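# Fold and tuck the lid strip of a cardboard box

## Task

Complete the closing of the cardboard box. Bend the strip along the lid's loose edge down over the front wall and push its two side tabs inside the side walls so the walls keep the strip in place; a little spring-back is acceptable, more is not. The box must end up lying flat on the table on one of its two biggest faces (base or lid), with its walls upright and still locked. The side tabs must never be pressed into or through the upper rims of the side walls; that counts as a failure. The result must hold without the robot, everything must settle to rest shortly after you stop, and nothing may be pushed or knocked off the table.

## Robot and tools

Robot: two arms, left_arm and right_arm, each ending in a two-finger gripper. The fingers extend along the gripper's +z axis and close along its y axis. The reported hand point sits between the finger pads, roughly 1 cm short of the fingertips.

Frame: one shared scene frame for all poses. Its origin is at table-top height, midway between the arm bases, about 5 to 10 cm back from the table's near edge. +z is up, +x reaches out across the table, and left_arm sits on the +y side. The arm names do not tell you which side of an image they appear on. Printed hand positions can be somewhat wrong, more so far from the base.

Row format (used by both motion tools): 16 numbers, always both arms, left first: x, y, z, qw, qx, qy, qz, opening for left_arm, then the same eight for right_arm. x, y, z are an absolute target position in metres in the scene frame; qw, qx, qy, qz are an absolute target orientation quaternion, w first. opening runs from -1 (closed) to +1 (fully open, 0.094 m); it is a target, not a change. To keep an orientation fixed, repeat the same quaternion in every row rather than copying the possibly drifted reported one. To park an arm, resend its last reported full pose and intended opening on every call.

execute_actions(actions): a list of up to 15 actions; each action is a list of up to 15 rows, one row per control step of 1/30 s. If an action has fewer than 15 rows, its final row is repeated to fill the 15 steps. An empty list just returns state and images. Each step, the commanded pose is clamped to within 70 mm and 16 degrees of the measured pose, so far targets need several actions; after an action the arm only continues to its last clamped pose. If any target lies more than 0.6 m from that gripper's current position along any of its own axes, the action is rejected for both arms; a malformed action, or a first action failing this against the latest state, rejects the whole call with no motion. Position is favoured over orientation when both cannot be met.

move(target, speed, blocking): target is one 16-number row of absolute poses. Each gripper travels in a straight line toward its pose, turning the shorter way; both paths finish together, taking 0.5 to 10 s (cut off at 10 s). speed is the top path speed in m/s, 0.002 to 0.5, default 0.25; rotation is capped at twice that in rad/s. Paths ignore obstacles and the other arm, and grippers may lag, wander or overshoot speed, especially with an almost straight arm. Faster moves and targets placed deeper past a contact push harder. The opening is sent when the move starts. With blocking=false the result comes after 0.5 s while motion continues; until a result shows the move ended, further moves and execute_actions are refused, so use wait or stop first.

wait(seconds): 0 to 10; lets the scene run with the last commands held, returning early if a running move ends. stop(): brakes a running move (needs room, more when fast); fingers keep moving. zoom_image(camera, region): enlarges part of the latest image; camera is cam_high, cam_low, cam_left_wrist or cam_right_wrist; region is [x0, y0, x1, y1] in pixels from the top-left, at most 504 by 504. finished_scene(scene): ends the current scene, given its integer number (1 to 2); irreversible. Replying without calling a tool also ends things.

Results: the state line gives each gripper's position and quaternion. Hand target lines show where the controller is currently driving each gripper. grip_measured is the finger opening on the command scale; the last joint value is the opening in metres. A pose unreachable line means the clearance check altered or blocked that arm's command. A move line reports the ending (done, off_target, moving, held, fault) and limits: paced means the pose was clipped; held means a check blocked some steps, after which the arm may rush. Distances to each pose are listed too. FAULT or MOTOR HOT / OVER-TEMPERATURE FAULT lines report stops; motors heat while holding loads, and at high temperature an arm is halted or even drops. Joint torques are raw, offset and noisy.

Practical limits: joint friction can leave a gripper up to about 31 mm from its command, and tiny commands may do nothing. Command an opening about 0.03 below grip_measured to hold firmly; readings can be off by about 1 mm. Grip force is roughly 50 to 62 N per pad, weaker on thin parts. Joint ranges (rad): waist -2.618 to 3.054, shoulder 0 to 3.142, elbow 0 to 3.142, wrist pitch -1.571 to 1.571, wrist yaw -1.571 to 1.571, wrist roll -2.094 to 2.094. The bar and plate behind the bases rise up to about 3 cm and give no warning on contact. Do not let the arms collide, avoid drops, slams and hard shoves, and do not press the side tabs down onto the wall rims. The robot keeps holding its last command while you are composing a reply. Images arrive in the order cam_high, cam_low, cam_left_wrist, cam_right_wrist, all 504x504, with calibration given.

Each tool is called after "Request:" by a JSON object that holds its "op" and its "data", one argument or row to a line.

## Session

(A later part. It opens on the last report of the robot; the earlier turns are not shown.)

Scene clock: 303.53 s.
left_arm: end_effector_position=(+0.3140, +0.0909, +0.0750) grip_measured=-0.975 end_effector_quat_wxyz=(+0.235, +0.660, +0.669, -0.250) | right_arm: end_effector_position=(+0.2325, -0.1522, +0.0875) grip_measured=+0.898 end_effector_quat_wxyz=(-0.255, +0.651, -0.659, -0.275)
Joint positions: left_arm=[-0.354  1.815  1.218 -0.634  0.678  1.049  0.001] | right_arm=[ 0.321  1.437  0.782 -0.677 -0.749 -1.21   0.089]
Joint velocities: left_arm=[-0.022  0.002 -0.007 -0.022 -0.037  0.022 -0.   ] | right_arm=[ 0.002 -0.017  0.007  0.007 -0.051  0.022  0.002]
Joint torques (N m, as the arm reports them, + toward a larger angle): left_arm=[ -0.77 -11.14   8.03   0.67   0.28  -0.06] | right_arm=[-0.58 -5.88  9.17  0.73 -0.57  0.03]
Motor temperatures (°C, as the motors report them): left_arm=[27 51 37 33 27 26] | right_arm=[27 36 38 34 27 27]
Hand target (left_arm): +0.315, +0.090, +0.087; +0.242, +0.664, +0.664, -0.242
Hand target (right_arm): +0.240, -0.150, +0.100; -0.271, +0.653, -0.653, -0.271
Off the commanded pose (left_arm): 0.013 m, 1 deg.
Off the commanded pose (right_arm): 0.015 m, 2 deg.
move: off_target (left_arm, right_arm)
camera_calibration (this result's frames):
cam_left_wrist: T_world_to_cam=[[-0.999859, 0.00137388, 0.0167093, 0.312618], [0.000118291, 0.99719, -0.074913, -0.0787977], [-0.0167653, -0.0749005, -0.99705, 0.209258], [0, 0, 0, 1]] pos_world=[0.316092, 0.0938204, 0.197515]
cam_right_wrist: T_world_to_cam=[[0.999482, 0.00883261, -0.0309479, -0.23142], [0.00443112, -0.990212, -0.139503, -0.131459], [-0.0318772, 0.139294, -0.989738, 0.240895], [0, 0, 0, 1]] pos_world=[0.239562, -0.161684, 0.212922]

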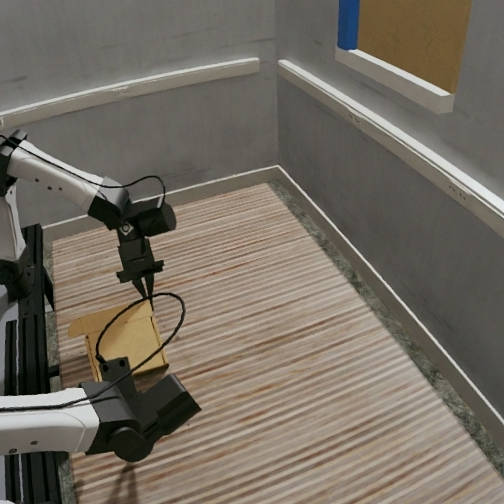

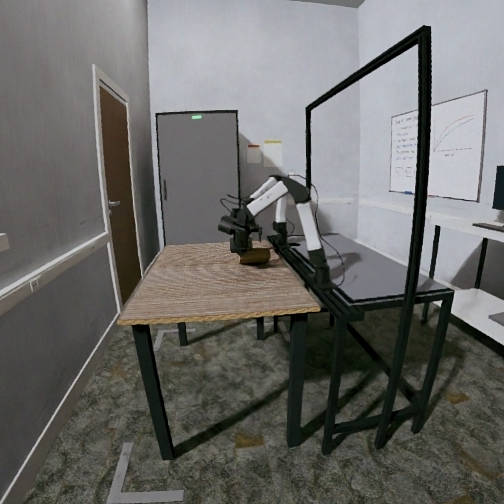

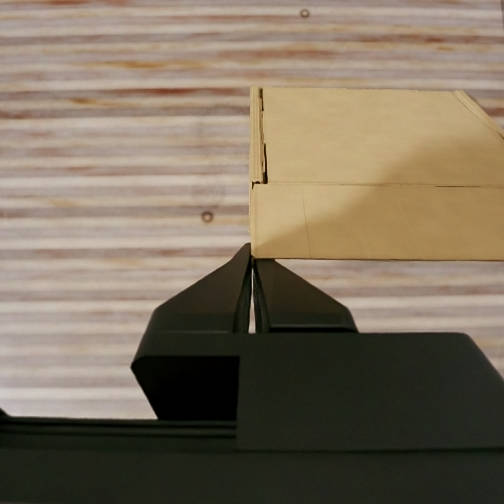

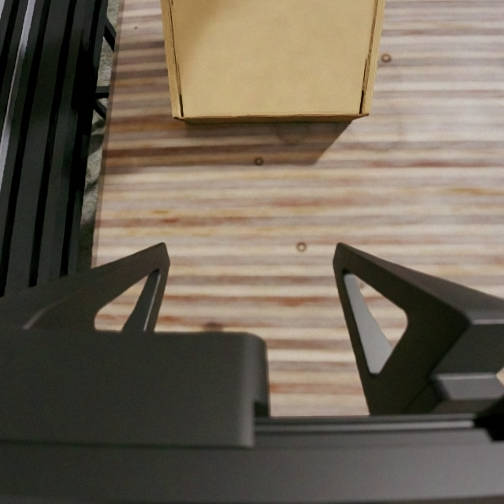

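Aligned nicely. Lift more.

Request:
{"op": "move", "data": {
  "target": [0.314,0.088,0.108,0.242,0.664,0.664,-0.242,-1, 0.24,-0.15,0.10,0.271,-0.653,0.653,0.271,0.9],
  "speed": 0.02
}}

Request:
{"op": "zoom_image", "data": {
  "camera": "cam_left_wrist",
  "region": [150,100,350,300]
}}

Request:
{"op": "zoom_image", "data": {
  "camera": "cam_high",
  "region": [60,250,220,400]
}}

Scene clock: 308.50 s.
left_arm: end_effector_position=(+0.3145, +0.0890, +0.0939) grip_measured=-0.975 end_effector_quat_wxyz=(+0.234, +0.661, +0.668, -0.247) | right_arm: end_effector_position=(+0.2325, -0.1522, +0.0875) grip_measured=+0.898 end_effector_quat_wxyz=(-0.255, +0.651, -0.659, -0.275)
Joint positions: left_arm=[-0.359  1.796  1.276 -0.712  0.672  1.049  0.001] | right_arm=[ 0.321  1.437  0.782 -0.677 -0.749 -1.21   0.089]
Joint velocities: left_arm=[-0.007 -0.007 -0.022 -0.007 -0.022 -0.081 -0.001] | right_arm=[ 0.002 -0.007 -0.002 -0.022 -0.022 -0.022  0.001]
Joint torques (N m, as the arm reports them, + toward a larger angle): left_arm=[ -0.71 -11.2    8.24   0.7    0.33  -0.11] | right_arm=[-0.51 -5.87  8.99  0.69 -0.55 -0.01]
Motor temperatures (°C, as the motors report them): left_arm=[27 52 37 33 27 26] | right_arm=[27 36 39 34 27 27]
Hand target (left_arm): +0.315, +0.088, +0.108; +0.242, +0.664, +0.664, -0.242
Hand target (right_arm): +0.240, -0.150, +0.100; -0.271, +0.653, -0.653, -0.271
Off the commanded pose (left_arm): 0.014 m, 1 deg.
Off the commanded pose (right_arm): 0.015 m, 2 deg.
move: off_target (left_arm, right_arm)
camera_calibration (this result's frames):
cam_left_wrist: T_world_to_cam=[[-0.999876, 0.00361566, 0.0153102, 0.312819], [0.00254531, 0.997588, -0.0693616, -0.0768354], [-0.0155241, -0.0693141, -0.997474, 0.227154], [0, 0, 0, 1]] pos_world=[0.316503, 0.091264, 0.216461]
cam_right_wrist: T_world_to_cam=[[0.999478, 0.00892626, -0.0310415, -0.231374], [0.00449933, -0.990161, -0.13986, -0.131386], [-0.0319845, 0.139647, -0.989685, 0.241005], [0, 0, 0, 1]] pos_world=[0.239553, -0.161684, 0.212962]

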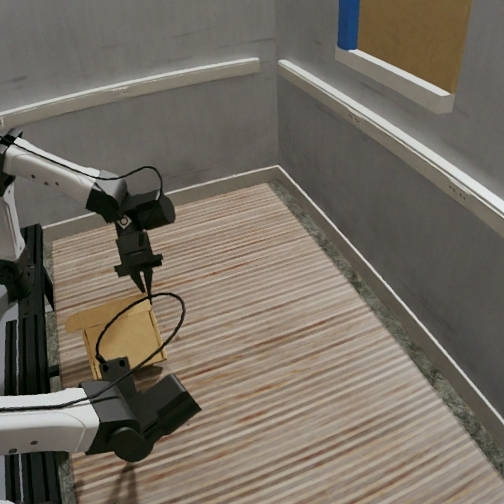

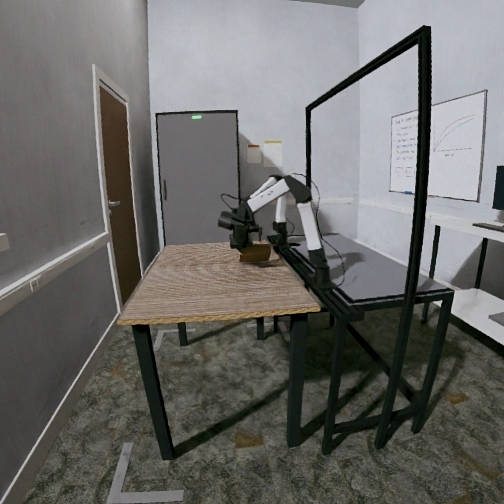

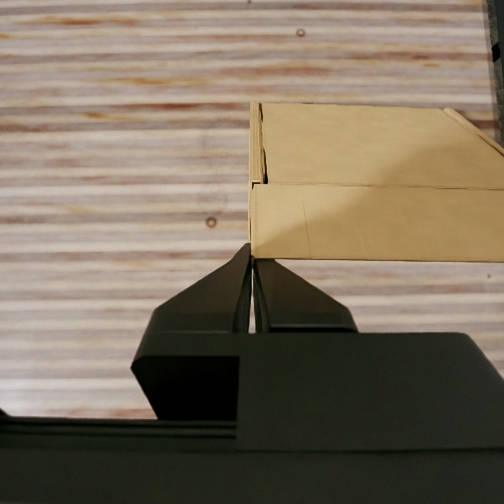

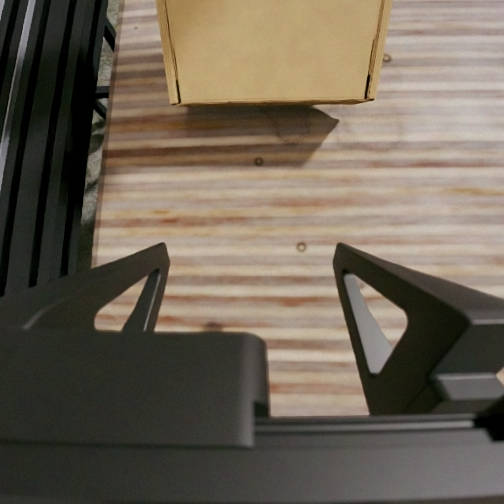

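Region (150, 100, 350, 300) of cam_left_wrist's 504x504 image, scaled by 2.520, with more detail than that image has.

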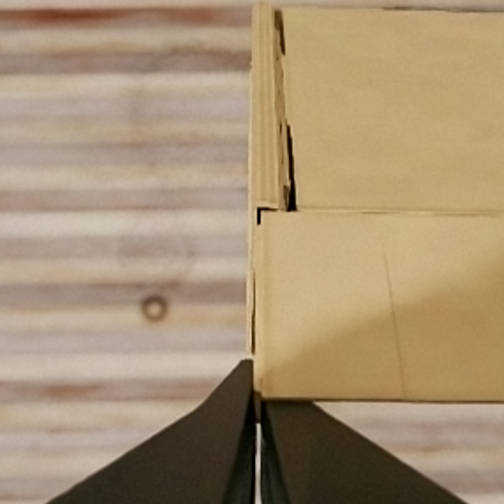

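Region (60, 250, 220, 400) of cam_high's 504x504 image, scaled by 3.150, with more detail than that image has; it fills the top 472 rows of this view, and the rest is white.

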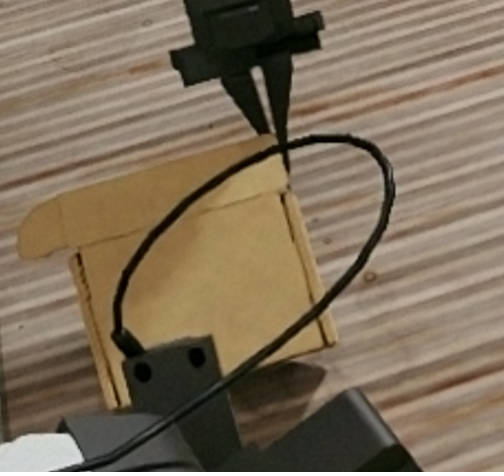

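Request:
{"op": "move", "data": {
  "target": [0.36,0.05,0.15,-0.049,0.705,0.705,0.049,-1, 0.24,-0.22,0.12,0.271,-0.653,0.653,0.271,0.9],
  "speed": 0.1
}}

Request:
{"op": "zoom_image", "data": {
  "camera": "cam_high",
  "region": [60,220,260,400]
}}

Request:
{"op": "zoom_image", "data": {
  "camera": "cam_low",
  "region": [190,200,290,280]
}}

Scene clock: 320.47 s.
left_arm: end_effector_position=(+0.3627, +0.0475, +0.1493) grip_measured=-0.975 end_effector_quat_wxyz=(+0.054, +0.708, +0.702, +0.056) | right_arm: end_effector_position=(+0.2346, -0.2210, +0.1140) grip_measured=+0.898 end_effector_quat_wxyz=(-0.264, +0.654, -0.656, -0.268)
Joint positions: left_arm=[-0.658  2.275  2.401 -1.535 -0.077  0.885  0.001] | right_arm=[ 0.019  1.437  0.899 -1.059 -0.781 -1.627  0.089]
Joint velocities: left_arm=[ 0.007 -0.002 -0.012  0.007 -0.066 -0.007 -0.001] | right_arm=[ 0.012 -0.022 -0.017 -0.022 -0.051 -0.007  0.001]
Joint torques (N m, as the arm reports them, + toward a larger angle): left_arm=[ -0.77 -11.61   7.74   0.39  -0.09  -0.17] | right_arm=[-0.96 -3.83  8.4   0.19 -0.55 -0.02]
Motor temperatures (°C, as the motors report them): left_arm=[27 53 38 33 27 26] | right_arm=[27 36 40 33 27 27]
Hand target (left_arm): +0.362, +0.049, +0.147; +0.044, +0.707, +0.703, +0.062
Hand target (right_arm): +0.240, -0.222, +0.119; -0.270, +0.654, -0.654, -0.268
Off the commanded pose (left_arm): 0.004 m, 12 deg.
Off the commanded pose (right_arm): 0.008 m, 1 deg.
joint sent to its limit (left arm) — the command would take joint 4 (wrist pitch) past its lower limit, so that joint was sent only as far as its limit.
move: off_target (left_arm)
camera_calibration (this result's frames):
cam_left_wrist: T_world_to_cam=[[-0.987655, 0.0184513, -0.155554, 0.380616], [-0.0765163, 0.809678, 0.581864, -0.0912885], [0.136685, 0.586584, -0.798271, 0.16422], [0, 0, 0, 1]] pos_world=[0.346485, -0.029437, 0.243416]
cam_right_wrist: T_world_to_cam=[[0.999945, 0.00817411, -0.00657212, -0.235138], [0.0071588, -0.989851, -0.141926, -0.196198], [-0.00766554, 0.141871, -0.989855, 0.271642], [0, 0, 0, 1]] pos_world=[0.238612, -0.230823, 0.239495]

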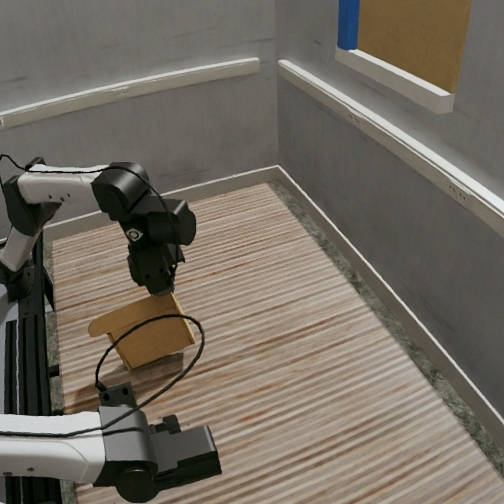

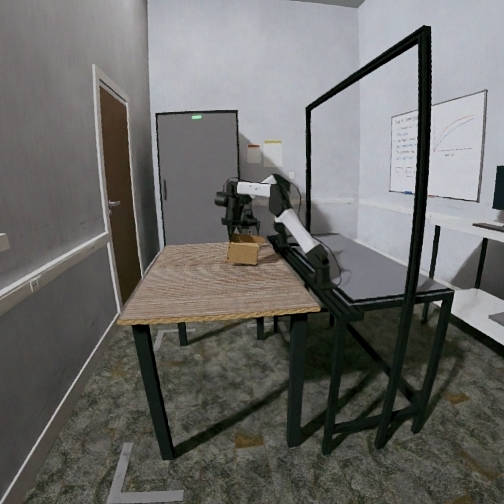

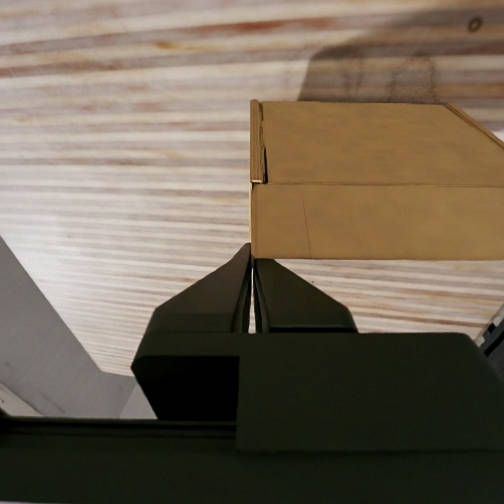

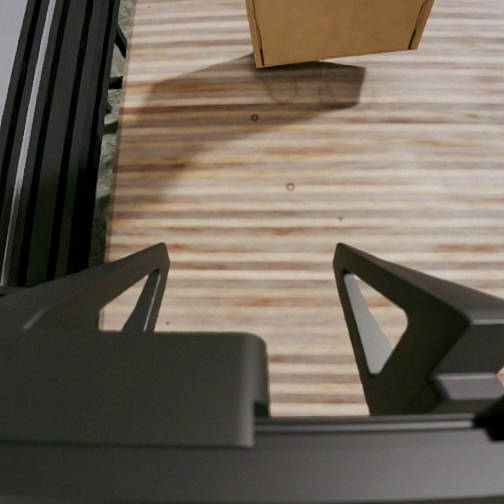

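Region (60, 220, 260, 400) of cam_high's 504x504 image, scaled by 2.520, with more detail than that image has; it fills the top 454 rows of this view, and the rest is white.

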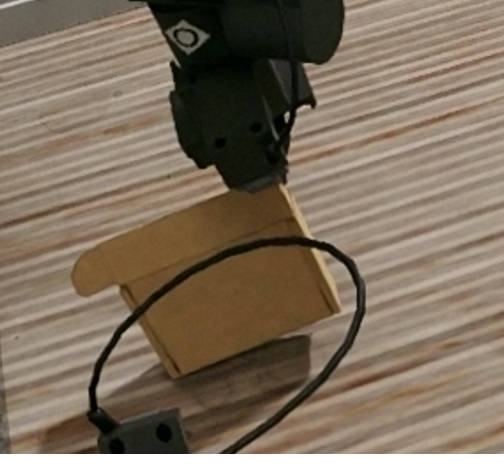

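Region (190, 200, 290, 280) of cam_low's 504x504 image, scaled by 5.040, with more detail than that image has; it fills the top 403 rows of this view, and the rest is white.

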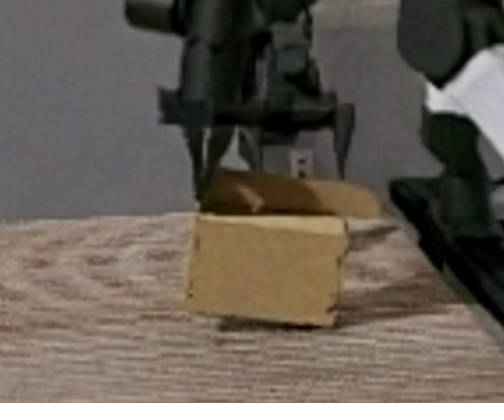

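Request:
{"op": "move", "data": {
  "target": [0.33,-0.04,0.15,-0.023,0.976,0.172,0.129,-1, 0.24,-0.28,0.12,0.271,-0.653,0.653,0.271,0.9],
  "speed": 0.12
}}

Request:
{"op": "zoom_image", "data": {
  "camera": "cam_high",
  "region": [60,220,260,400]
}}

Request:
{"op": "zoom_image", "data": {
  "camera": "cam_low",
  "region": [190,200,290,280]
}}

Scene clock: 338.30 s.
left_arm: end_effector_position=(+0.3321, -0.0418, +0.1507) grip_measured=-0.975 end_effector_quat_wxyz=(+0.035, +0.972, +0.172, +0.155) | right_arm: end_effector_position=(+0.2352, -0.2773, +0.1174) grip_measured=+0.898 end_effector_quat_wxyz=(-0.272, +0.652, -0.653, -0.271)
Joint positions: left_arm=[-0.884  2.413  2.633 -1.536 -0.23   1.89   0.001] | right_arm=[-0.234  1.545  0.99  -1.285 -0.761 -1.979  0.089]
Joint velocities: left_arm=[-0.017 -0.007 -0.012  0.051  0.037  0.007 -0.001] | right_arm=[ 0.002 -0.012 -0.002  0.081  0.022 -0.051 -0.   ]
Joint torques (N m, as the arm reports them, + toward a larger angle): left_arm=[ -0.86 -12.52   7.66   0.49  -0.21  -0.04] | right_arm=[-0.89 -4.01  7.96 -0.26 -0.36 -0.11]
Motor temperatures (°C, as the motors report them): left_arm=[27 56 39 32 27 26] | right_arm=[27 35 41 33 27 27]
Hand target (left_arm): +0.331, -0.040, +0.149; +0.024, +0.973, +0.164, +0.157
Hand target (right_arm): +0.239, -0.282, +0.119; -0.270, +0.653, -0.654, -0.269
Off the commanded pose (left_arm): 0.003 m, 7 deg.
Off the commanded pose (right_arm): 0.006 m, 0 deg.
joint sent to its limit (left arm) — the command would take joint 4 (wrist pitch) past its lower limit, so that joint was sent only as far as its limit.
move: off_target (left_arm)
camera_calibration (this result's frames):
cam_left_wrist: T_world_to_cam=[[-0.314951, 0.941626, -0.11894, 0.161996], [0.54296, 0.281541, 0.791157, -0.281521], [0.77846, 0.184596, -0.599937, -0.0379745], [0, 0, 0, 1]] pos_world=[0.233437, -0.0662704, 0.219213]
cam_right_wrist: T_world_to_cam=[[0.999974, 0.00717068, -0.000124492, -0.236317], [0.00706019, -0.987319, -0.15859, -0.248744], [-0.00126011, 0.158585, -0.987345, 0.285845], [0, 0, 0, 1]] pos_world=[0.238427, -0.289226, 0.24275]

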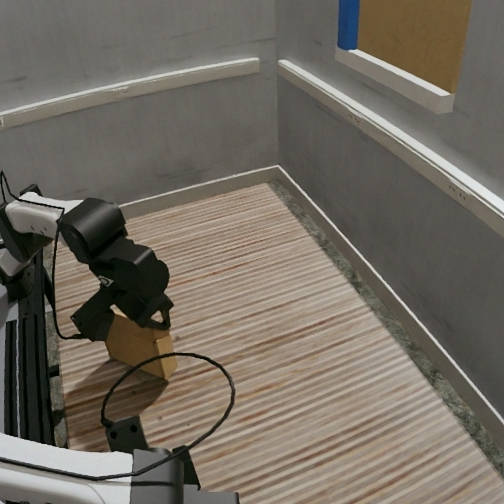

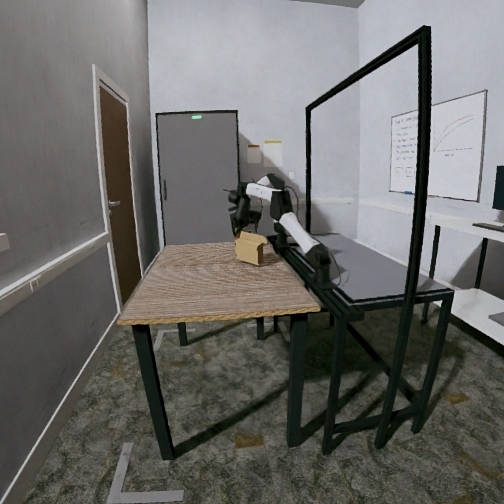

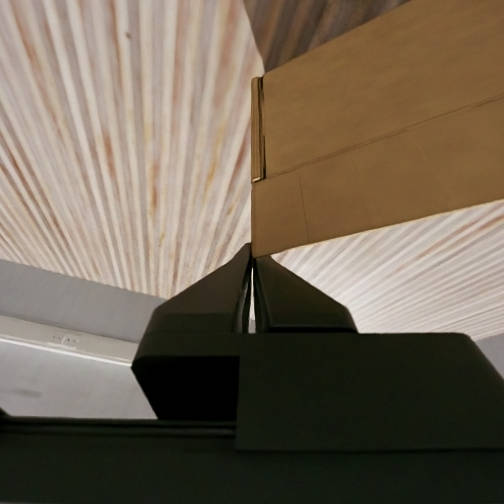

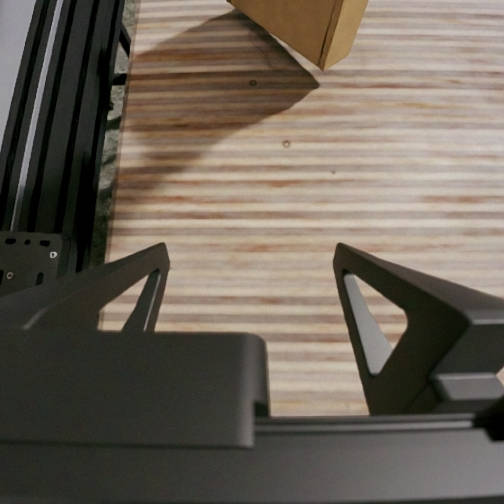

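Region (60, 220, 260, 400) of cam_high's 504x504 image, scaled by 2.520, with more detail than that image has; it fills the top 454 rows of this view, and the rest is white.

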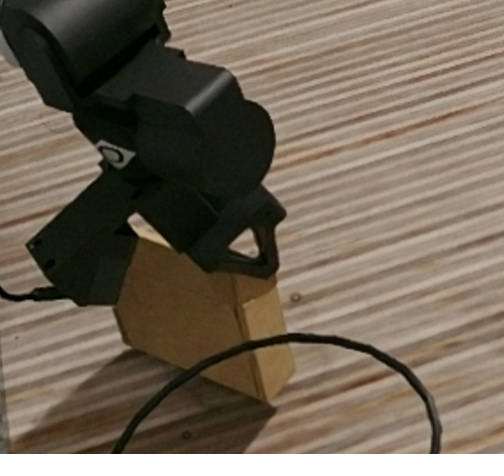

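Region (190, 200, 290, 280) of cam_low's 504x504 image, scaled by 5.040, with more detail than that image has; it fills the top 403 rows of this view, and the rest is white.

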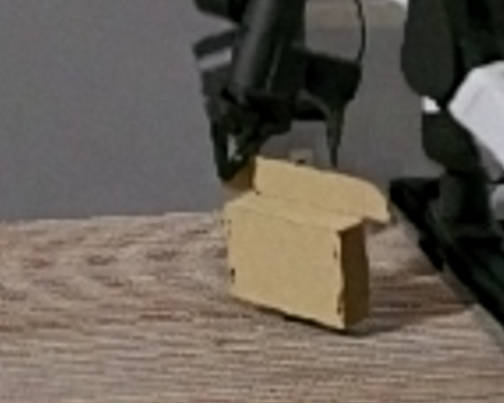

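Request:
{"op": "move", "data": {
  "target": [0.385,0.02,0.15,0.03,0.965,0.2,0.165,-1, 0.24,-0.28,0.12,0.271,-0.653,0.653,0.271,0.9],
  "speed": 0.08
}}

Request:
{"op": "move", "data": {
  "target": [0.385,0.02,0.122,0.0,0.97,0.2,0.14,-1, 0.24,-0.28,0.12,0.271,-0.653,0.653,0.271,0.9],
  "speed": 0.03
}}

Request:
{"op": "zoom_image", "data": {
  "camera": "cam_high",
  "region": [80,200,280,400]
}}

Request:
{"op": "zoom_image", "data": {
  "camera": "cam_low",
  "region": [180,200,280,280]
}}

Scene clock: 348.53 s.
left_arm: end_effector_position=(+0.3843, +0.0196, +0.1398) grip_measured=-0.975 end_effector_quat_wxyz=(+0.019, +0.966, +0.201, +0.161) | right_arm: end_effector_position=(+0.2346, -0.2772, +0.1175) grip_measured=+0.898 end_effector_quat_wxyz=(-0.271, +0.652, -0.653, -0.272)
Joint positions: left_arm=[-0.722  2.304  2.382 -1.384 -0.221  1.991  0.001] | right_arm=[-0.234  1.545  0.99  -1.288 -0.761 -1.979  0.089]
Joint velocities: left_arm=[ 0.002  0.002 -0.002 -0.007  0.066 -0.022 -0.002] | right_arm=[-0.007  0.017 -0.012 -0.022 -0.066  0.022 -0.001]
Joint torques (N m, as the arm reports them, + toward a larger angle): left_arm=[  0.08 -15.66   5.58   0.76  -0.02  -0.04] | right_arm=[-0.58 -4.04  8.27 -0.31 -0.45  0.  ]
Motor temperatures (°C, as the motors report them): left_arm=[27 59 40 32 27 26] | right_arm=[27 34 41 32 27 27]
Hand target (left_arm): +0.384, +0.021, +0.150; +0.031, +0.965, +0.200, +0.165
Hand target (right_arm): +0.240, -0.280, +0.120; -0.271, +0.653, -0.653, -0.271
Off the commanded pose (left_arm): 0.010 m, 1 deg.
Off the commanded pose (right_arm): 0.007 m, 0 deg.
move: done
camera_calibration (this result's frames):
cam_left_wrist: T_world_to_cam=[[-0.374517, 0.921756, -0.10051, 0.139951], [0.519654, 0.298434, 0.80056, -0.311215], [0.767917, 0.247594, -0.590763, -0.0949443], [0, 0, 0, 1]] pos_world=[0.287048, -0.0126162, 0.207124]
cam_right_wrist: T_world_to_cam=[[0.999966, 0.00777117, -0.00260808, -0.235276], [0.00725715, -0.987231, -0.159132, -0.248552], [-0.00381141, 0.159107, -0.987254, 0.286684], [0, 0, 0, 1]] pos_world=[0.238164, -0.289163, 0.242864]

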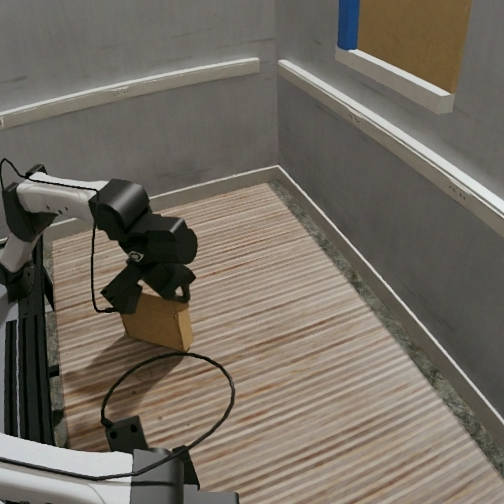

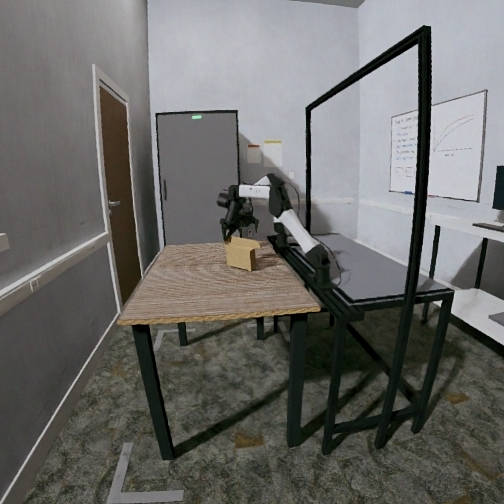

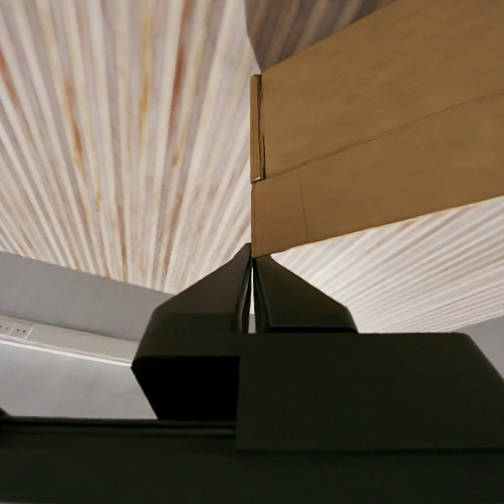

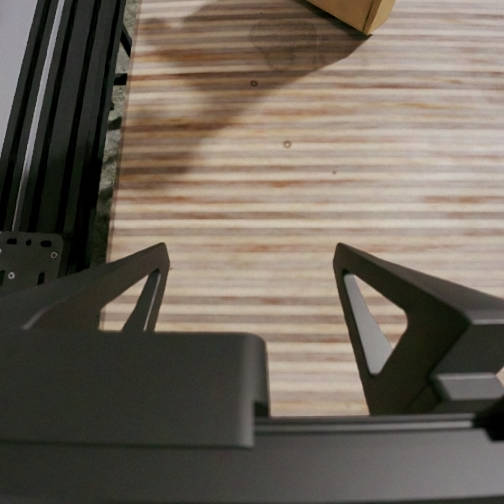

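Scene clock: 349.80 s.
left_arm: end_effector_position=(+0.3858, +0.0178, +0.1248) grip_measured=-0.975 end_effector_quat_wxyz=(+0.006, +0.968, +0.200, +0.149) | right_arm: end_effector_position=(+0.2346, -0.2772, +0.1175) grip_measured=+0.898 end_effector_quat_wxyz=(-0.271, +0.652, -0.653, -0.272)
Joint positions: left_arm=[-0.722  2.358  2.422 -1.407 -0.217  1.991  0.001] | right_arm=[-0.234  1.545  0.99  -1.288 -0.761 -1.979  0.089]
Joint velocities: left_arm=[-0.002  0.012 -0.022 -0.022  0.037  0.051  0.   ] | right_arm=[-0.027 -0.002 -0.012 -0.037  0.022  0.007  0.   ]
Joint torques (N m, as the arm reports them, + toward a larger angle): left_arm=[  0.05 -12.5    8.     0.39   0.    -0.1 ] | right_arm=[-0.57 -3.93  8.23 -0.3  -0.43  0.01]
Motor temperatures (°C, as the motors report them): left_arm=[27 59 40 32 27 26] | right_arm=[27 34 41 32 27 27]
Hand target (left_arm): +0.385, +0.020, +0.122; +0.000, +0.970, +0.200, +0.140
Hand target (right_arm): +0.240, -0.280, +0.120; -0.271, +0.653, -0.653, -0.271
Off the commanded pose (left_arm): 0.004 m, 1 deg.
Off the commanded pose (right_arm): 0.007 m, 0 deg.
move: done
camera_calibration (this result's frames):
cam_left_wrist: T_world_to_cam=[[-0.376533, 0.923727, -0.070367, 0.137735], [0.541836, 0.281201, 0.792048, -0.306579], [0.751423, 0.260104, -0.60639, -0.0964483], [0, 0, 0, 1]] pos_world=[0.290451, -0.0159327, 0.194032]
cam_right_wrist: T_world_to_cam=[[0.999966, 0.00777117, -0.00260808, -0.235276], [0.00725715, -0.987231, -0.159132, -0.248552], [-0.00381141, 0.159107, -0.987254, 0.286684], [0, 0, 0, 1]] pos_world=[0.238164, -0.289163, 0.242864]

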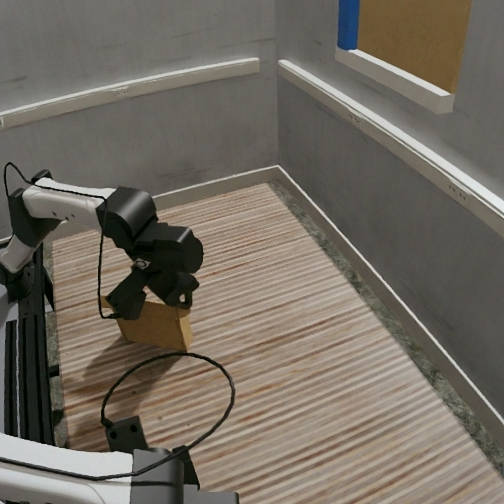

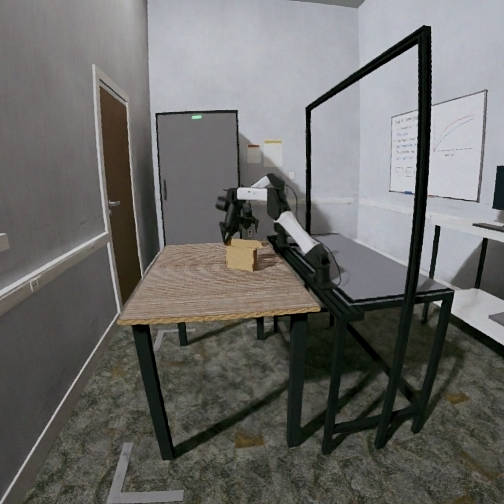

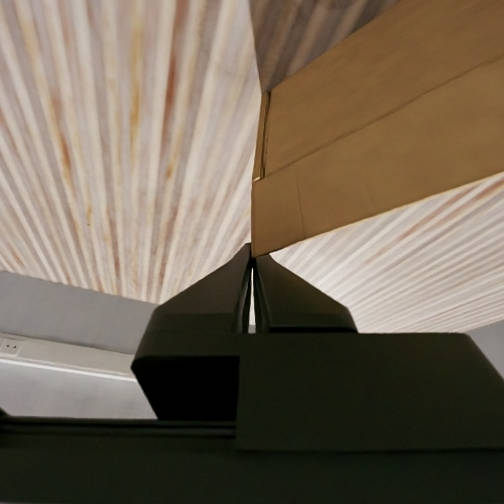

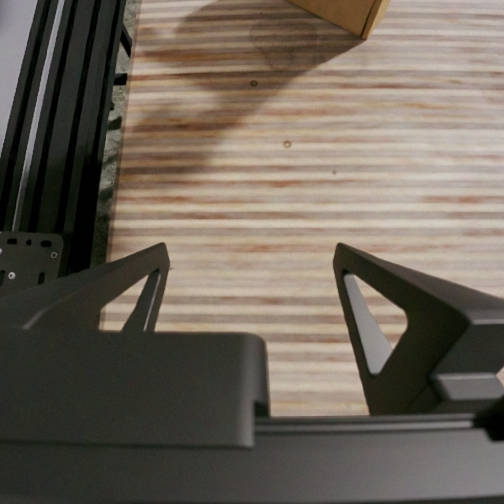

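Region (80, 200, 280, 400) of cam_high's 504x504 image, scaled by 2.520, with more detail than that image has.

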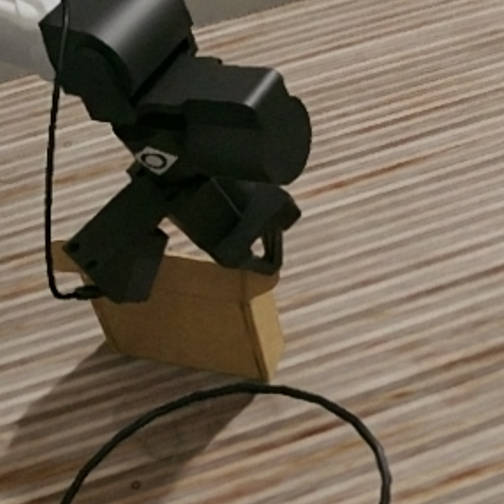

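Region (180, 200, 280, 280) of cam_low's 504x504 image, scaled by 5.040, with more detail than that image has; it fills the top 403 rows of this view, and the rest is white.

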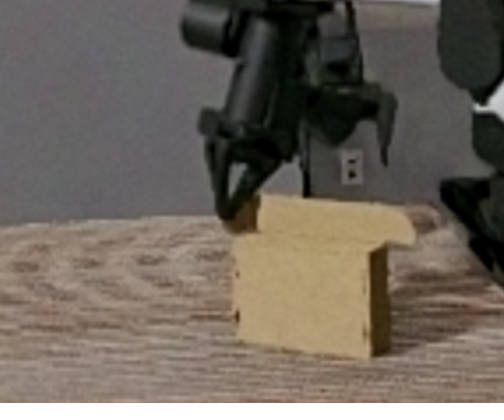

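Request:
{"op": "execute_actions", "data": {
  "actions": [
    [[0.385,0.02,0.125,0.0,0.97,0.2,0.14,-0.7, 0.24,-0.28,0.12,0.271,-0.653,0.653,0.271,0.9]],
    [[0.385,0.025,0.16,0.03,0.96,0.2,0.19,-0.7, 0.26,-0.24,0.16,0.271,-0.653,0.653,0.271,0.9]],
    [[0.37,0.05,0.2,0.05,0.95,0.25,0.2,-0.7, 0.28,-0.2,0.2,0.271,-0.653,0.653,0.271,0.0]]
  ]
}}

Request:
{"op": "move", "data": {
  "target": [0.3,0.27,0.2,0.22,0.672,0.672,-0.22,-0.7, 0.30,-0.07,0.22,0.22,-0.672,0.672,0.22,-0.5],
  "speed": 0.25
}}

Scene clock: 359.03 s.
left_arm: end_effector_position=(+0.3692, +0.0406, +0.2031) grip_measured=-0.701 end_effector_quat_wxyz=(+0.062, +0.948, +0.240, +0.199) | right_arm: end_effector_position=(+0.2775, -0.1995, +0.1987) grip_measured=+0.002 end_effector_quat_wxyz=(-0.275, +0.656, -0.647, -0.274)
Joint positions: left_arm=[-0.718  2.096  2.261 -1.365 -0.248  1.924  0.014] | right_arm=[ 0.091  1.531  1.316 -1.308 -0.806 -1.541  0.047]
Joint velocities: left_arm=[-0.002  0.017 -0.012 -0.037  0.007  0.007  0.   ] | right_arm=[-0.002 -0.017  0.007  0.007 -0.037 -0.007 -0.   ]
Joint torques (N m, as the arm reports them, + toward a larger angle): left_arm=[  0.45 -12.     5.51   0.82  -0.19  -0.23] | right_arm=[ 0.36 -5.64  8.15  0.42 -0.42  0.14]
Motor temperatures (°C, as the motors report them): left_arm=[27 61 40 32 27 26] | right_arm=[27 34 41 32 27 27]
Hand target (left_arm): +0.370, +0.049, +0.200; +0.050, +0.947, +0.249, +0.199
Hand target (right_arm): +0.280, -0.199, +0.201; -0.272, +0.653, -0.652, -0.272
Off the commanded pose (left_arm): 0.010 m, 2 deg.
Off the commanded pose (right_arm): 0.003 m, 1 deg.
camera_calibration (this result's frames):
cam_left_wrist: T_world_to_cam=[[-0.423051, 0.881416, -0.210082, 0.16319], [0.417831, 0.395495, 0.817925, -0.330151], [0.804018, 0.258245, -0.535597, -0.0761329], [0, 0, 0, 1]] pos_world=[0.268197, 0.00639606, 0.263546]
cam_right_wrist: T_world_to_cam=[[0.999776, 0.0200968, 0.00667335, -0.277909], [0.0209306, -0.985667, -0.167398, -0.161098], [0.00321353, 0.1675, -0.985867, 0.354115], [0, 0, 0, 1]] pos_world=[0.280081, -0.212518, 0.323998]

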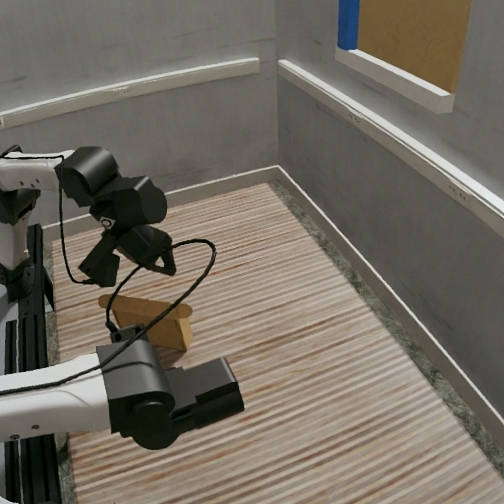

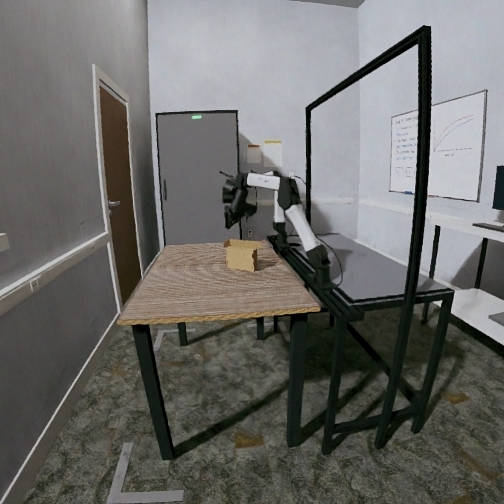

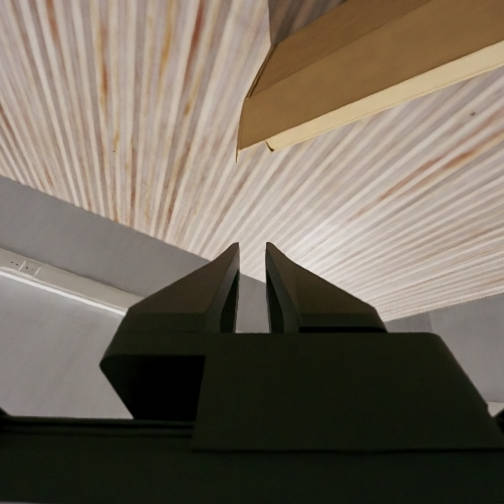

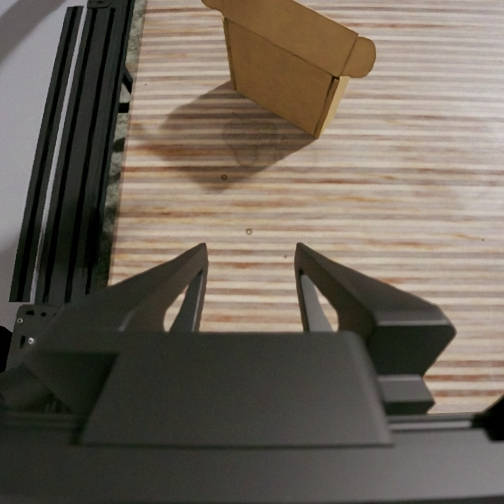

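Scene clock: 362.33 s.
left_arm: end_effector_position=(+0.3060, +0.2709, +0.1992) grip_measured=-0.701 end_effector_quat_wxyz=(+0.226, +0.671, +0.673, -0.212) | right_arm: end_effector_position=(+0.2970, -0.0709, +0.2191) grip_measured=-0.498 end_effector_quat_wxyz=(-0.221, +0.671, -0.670, -0.227)
Joint positions: left_arm=[ 0.184  1.726  1.624 -1.54   0.674  1.742  0.014] | right_arm=[ 0.561  1.685  1.614 -1.14  -0.56  -0.973  0.024]
Joint velocities: left_arm=[ 0.002 -0.032 -0.007  0.037  0.037  0.066 -0.   ] | right_arm=[-0.007  0.002  0.002  0.022 -0.007  0.022 -0.   ]
Joint torques (N m, as the arm reports them, + toward a larger angle): left_arm=[ 0.29 -9.71  5.09 -0.05  0.42 -0.02] | right_arm=[ 0.52 -6.53  9.46  1.05 -0.35  0.12]
Motor temperatures (°C, as the motors report them): left_arm=[27 60 40 32 27 26] | right_arm=[27 34 41 32 27 27]
Hand target (left_arm): +0.298, +0.270, +0.203; +0.229, +0.668, +0.674, -0.217
Hand target (right_arm): +0.300, -0.068, +0.221; -0.221, +0.671, -0.671, -0.225
Off the commanded pose (left_arm): 0.006 m, 1 deg.
Off the commanded pose (right_arm): 0.003 m, 1 deg.
joint sent to its limit (left arm) — the command would take joint 4 (wrist pitch) past its lower limit, so that joint was sent only as far as its limit.
move: done
camera_calibration (this result's frames):
cam_left_wrist: T_world_to_cam=[[-0.999688, -0.00258843, -0.0248467, 0.311654], [-0.00247278, 0.999986, -0.00468387, -0.262975], [0.0248585, -0.00462096, -0.99968, 0.31522], [0, 0, 0, 1]] pos_world=[0.303071, 0.265235, 0.321631]
cam_right_wrist: T_world_to_cam=[[0.999872, 0.0135472, -0.008564, -0.297202], [0.0134058, -0.999776, -0.016365, -0.0632513], [-0.00878378, 0.0162481, -0.999829, 0.348481], [0, 0, 0, 1]] pos_world=[0.301072, -0.0648731, 0.344841]

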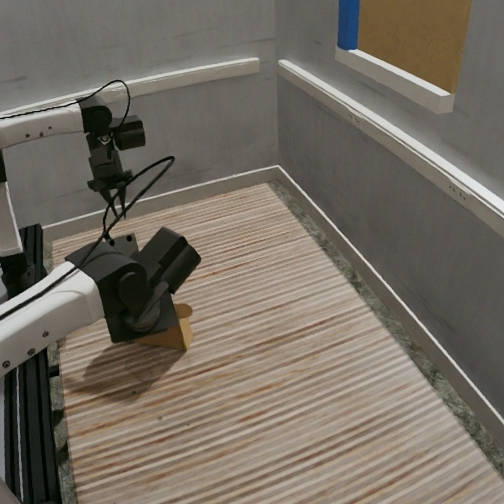

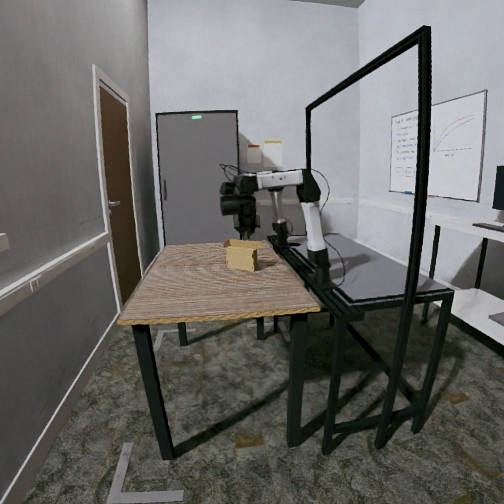

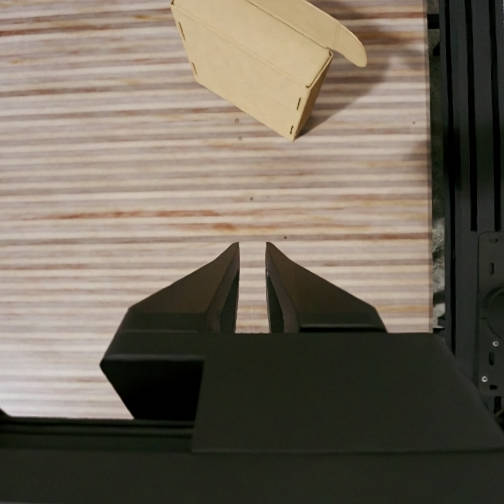

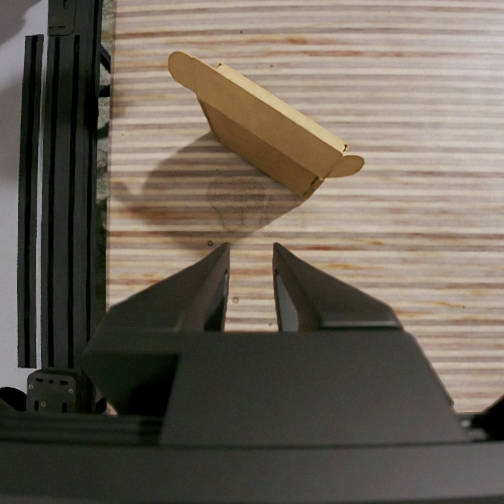

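Request:
{"op": "move", "data": {
  "target": [0.3,0.27,0.2,0.22,0.672,0.672,-0.22,-0.7, 0.308,0.052,0.175,0.048,0.272,0.947,0.167,-0.2],
  "speed": 0.3
}}

Scene clock: 371.63 s.
left_arm: end_effector_position=(+0.3059, +0.2706, +0.1994) grip_measured=-0.701 end_effector_quat_wxyz=(+0.227, +0.672, +0.673, -0.212) | right_arm: end_effector_position=(+0.3082, +0.0508, +0.1755) grip_measured=-0.202 end_effector_quat_wxyz=(+0.042, +0.270, +0.946, +0.173)
Joint positions: left_arm=[ 0.184  1.726  1.624 -1.54   0.676  1.744  0.014] | right_arm=[ 0.952  2.083  2.066 -1.18  -0.048  1.456  0.037]
Joint velocities: left_arm=[-0.007  0.002  0.017  0.007  0.037  0.037 -0.   ] | right_arm=[-0.007  0.002 -0.012 -0.007  0.022  0.022  0.   ]
Joint torques (N m, as the arm reports them, + toward a larger angle): left_arm=[-0.55 -8.37  5.77 -0.05  0.35 -0.04] | right_arm=[ 0.43 -9.71  9.31  0.97  0.1   0.06]
Motor temperatures (°C, as the motors report them): left_arm=[27 58 39 32 27 26] | right_arm=[27 35 42 33 27 27]
Hand target (left_arm): +0.300, +0.270, +0.200; +0.222, +0.672, +0.673, -0.218
Hand target (right_arm): +0.308, +0.054, +0.174; +0.044, +0.272, +0.946, +0.168
Off the commanded pose (left_arm): 0.006 m, 1 deg.
Off the commanded pose (right_arm): 0.001 m, 1 deg.
joint sent to its limit (left arm) — the command would take joint 4 (wrist pitch) past its lower limit, so that joint was sent only as far as its limit.
move: done
camera_calibration (this result's frames):
cam_left_wrist: T_world_to_cam=[[-0.999673, -0.00133343, -0.0255496, 0.311365], [-0.00115464, 0.999975, -0.00701152, -0.262575], [0.0255583, -0.00697972, -0.999649, 0.315882], [0, 0, 0, 1]] pos_world=[0.302886, 0.265188, 0.321885]
cam_right_wrist: T_world_to_cam=[[-0.490167, -0.795273, -0.35676, 0.250979], [-0.794155, 0.238782, 0.558839, 0.14265], [-0.359242, 0.557247, -0.748613, 0.339469], [0, 0, 0, 1]] pos_world=[0.358259, -0.0236336, 0.263952]

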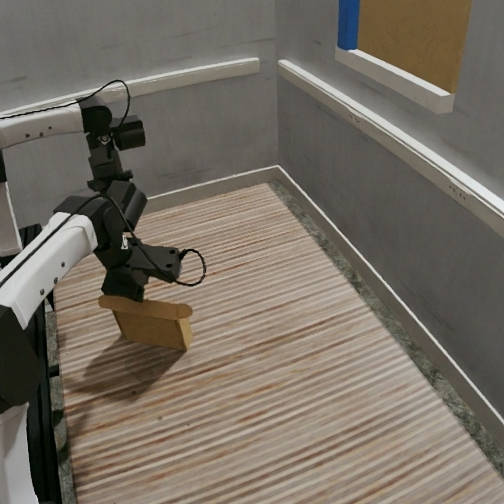

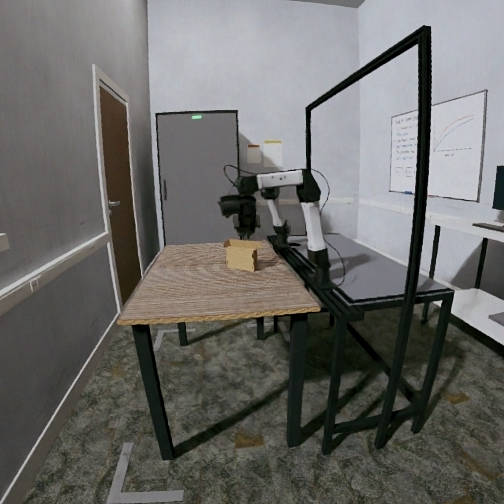

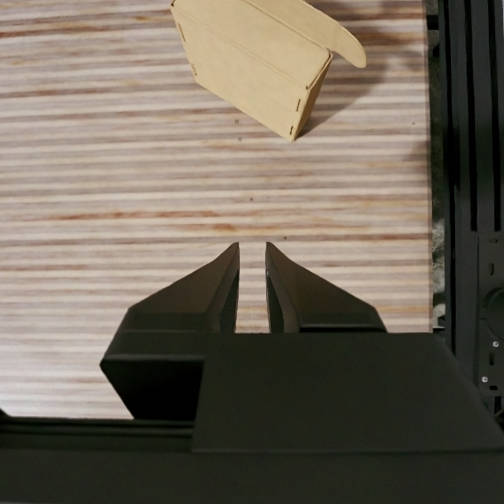

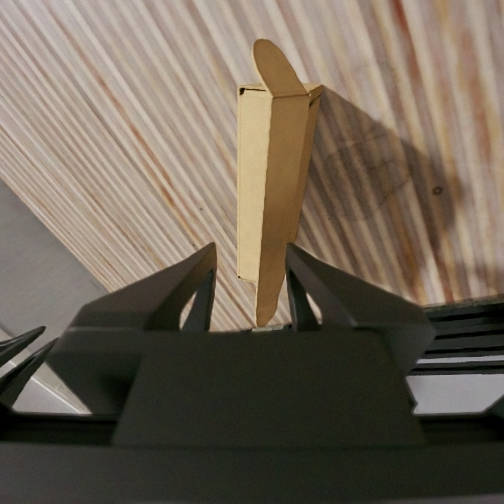

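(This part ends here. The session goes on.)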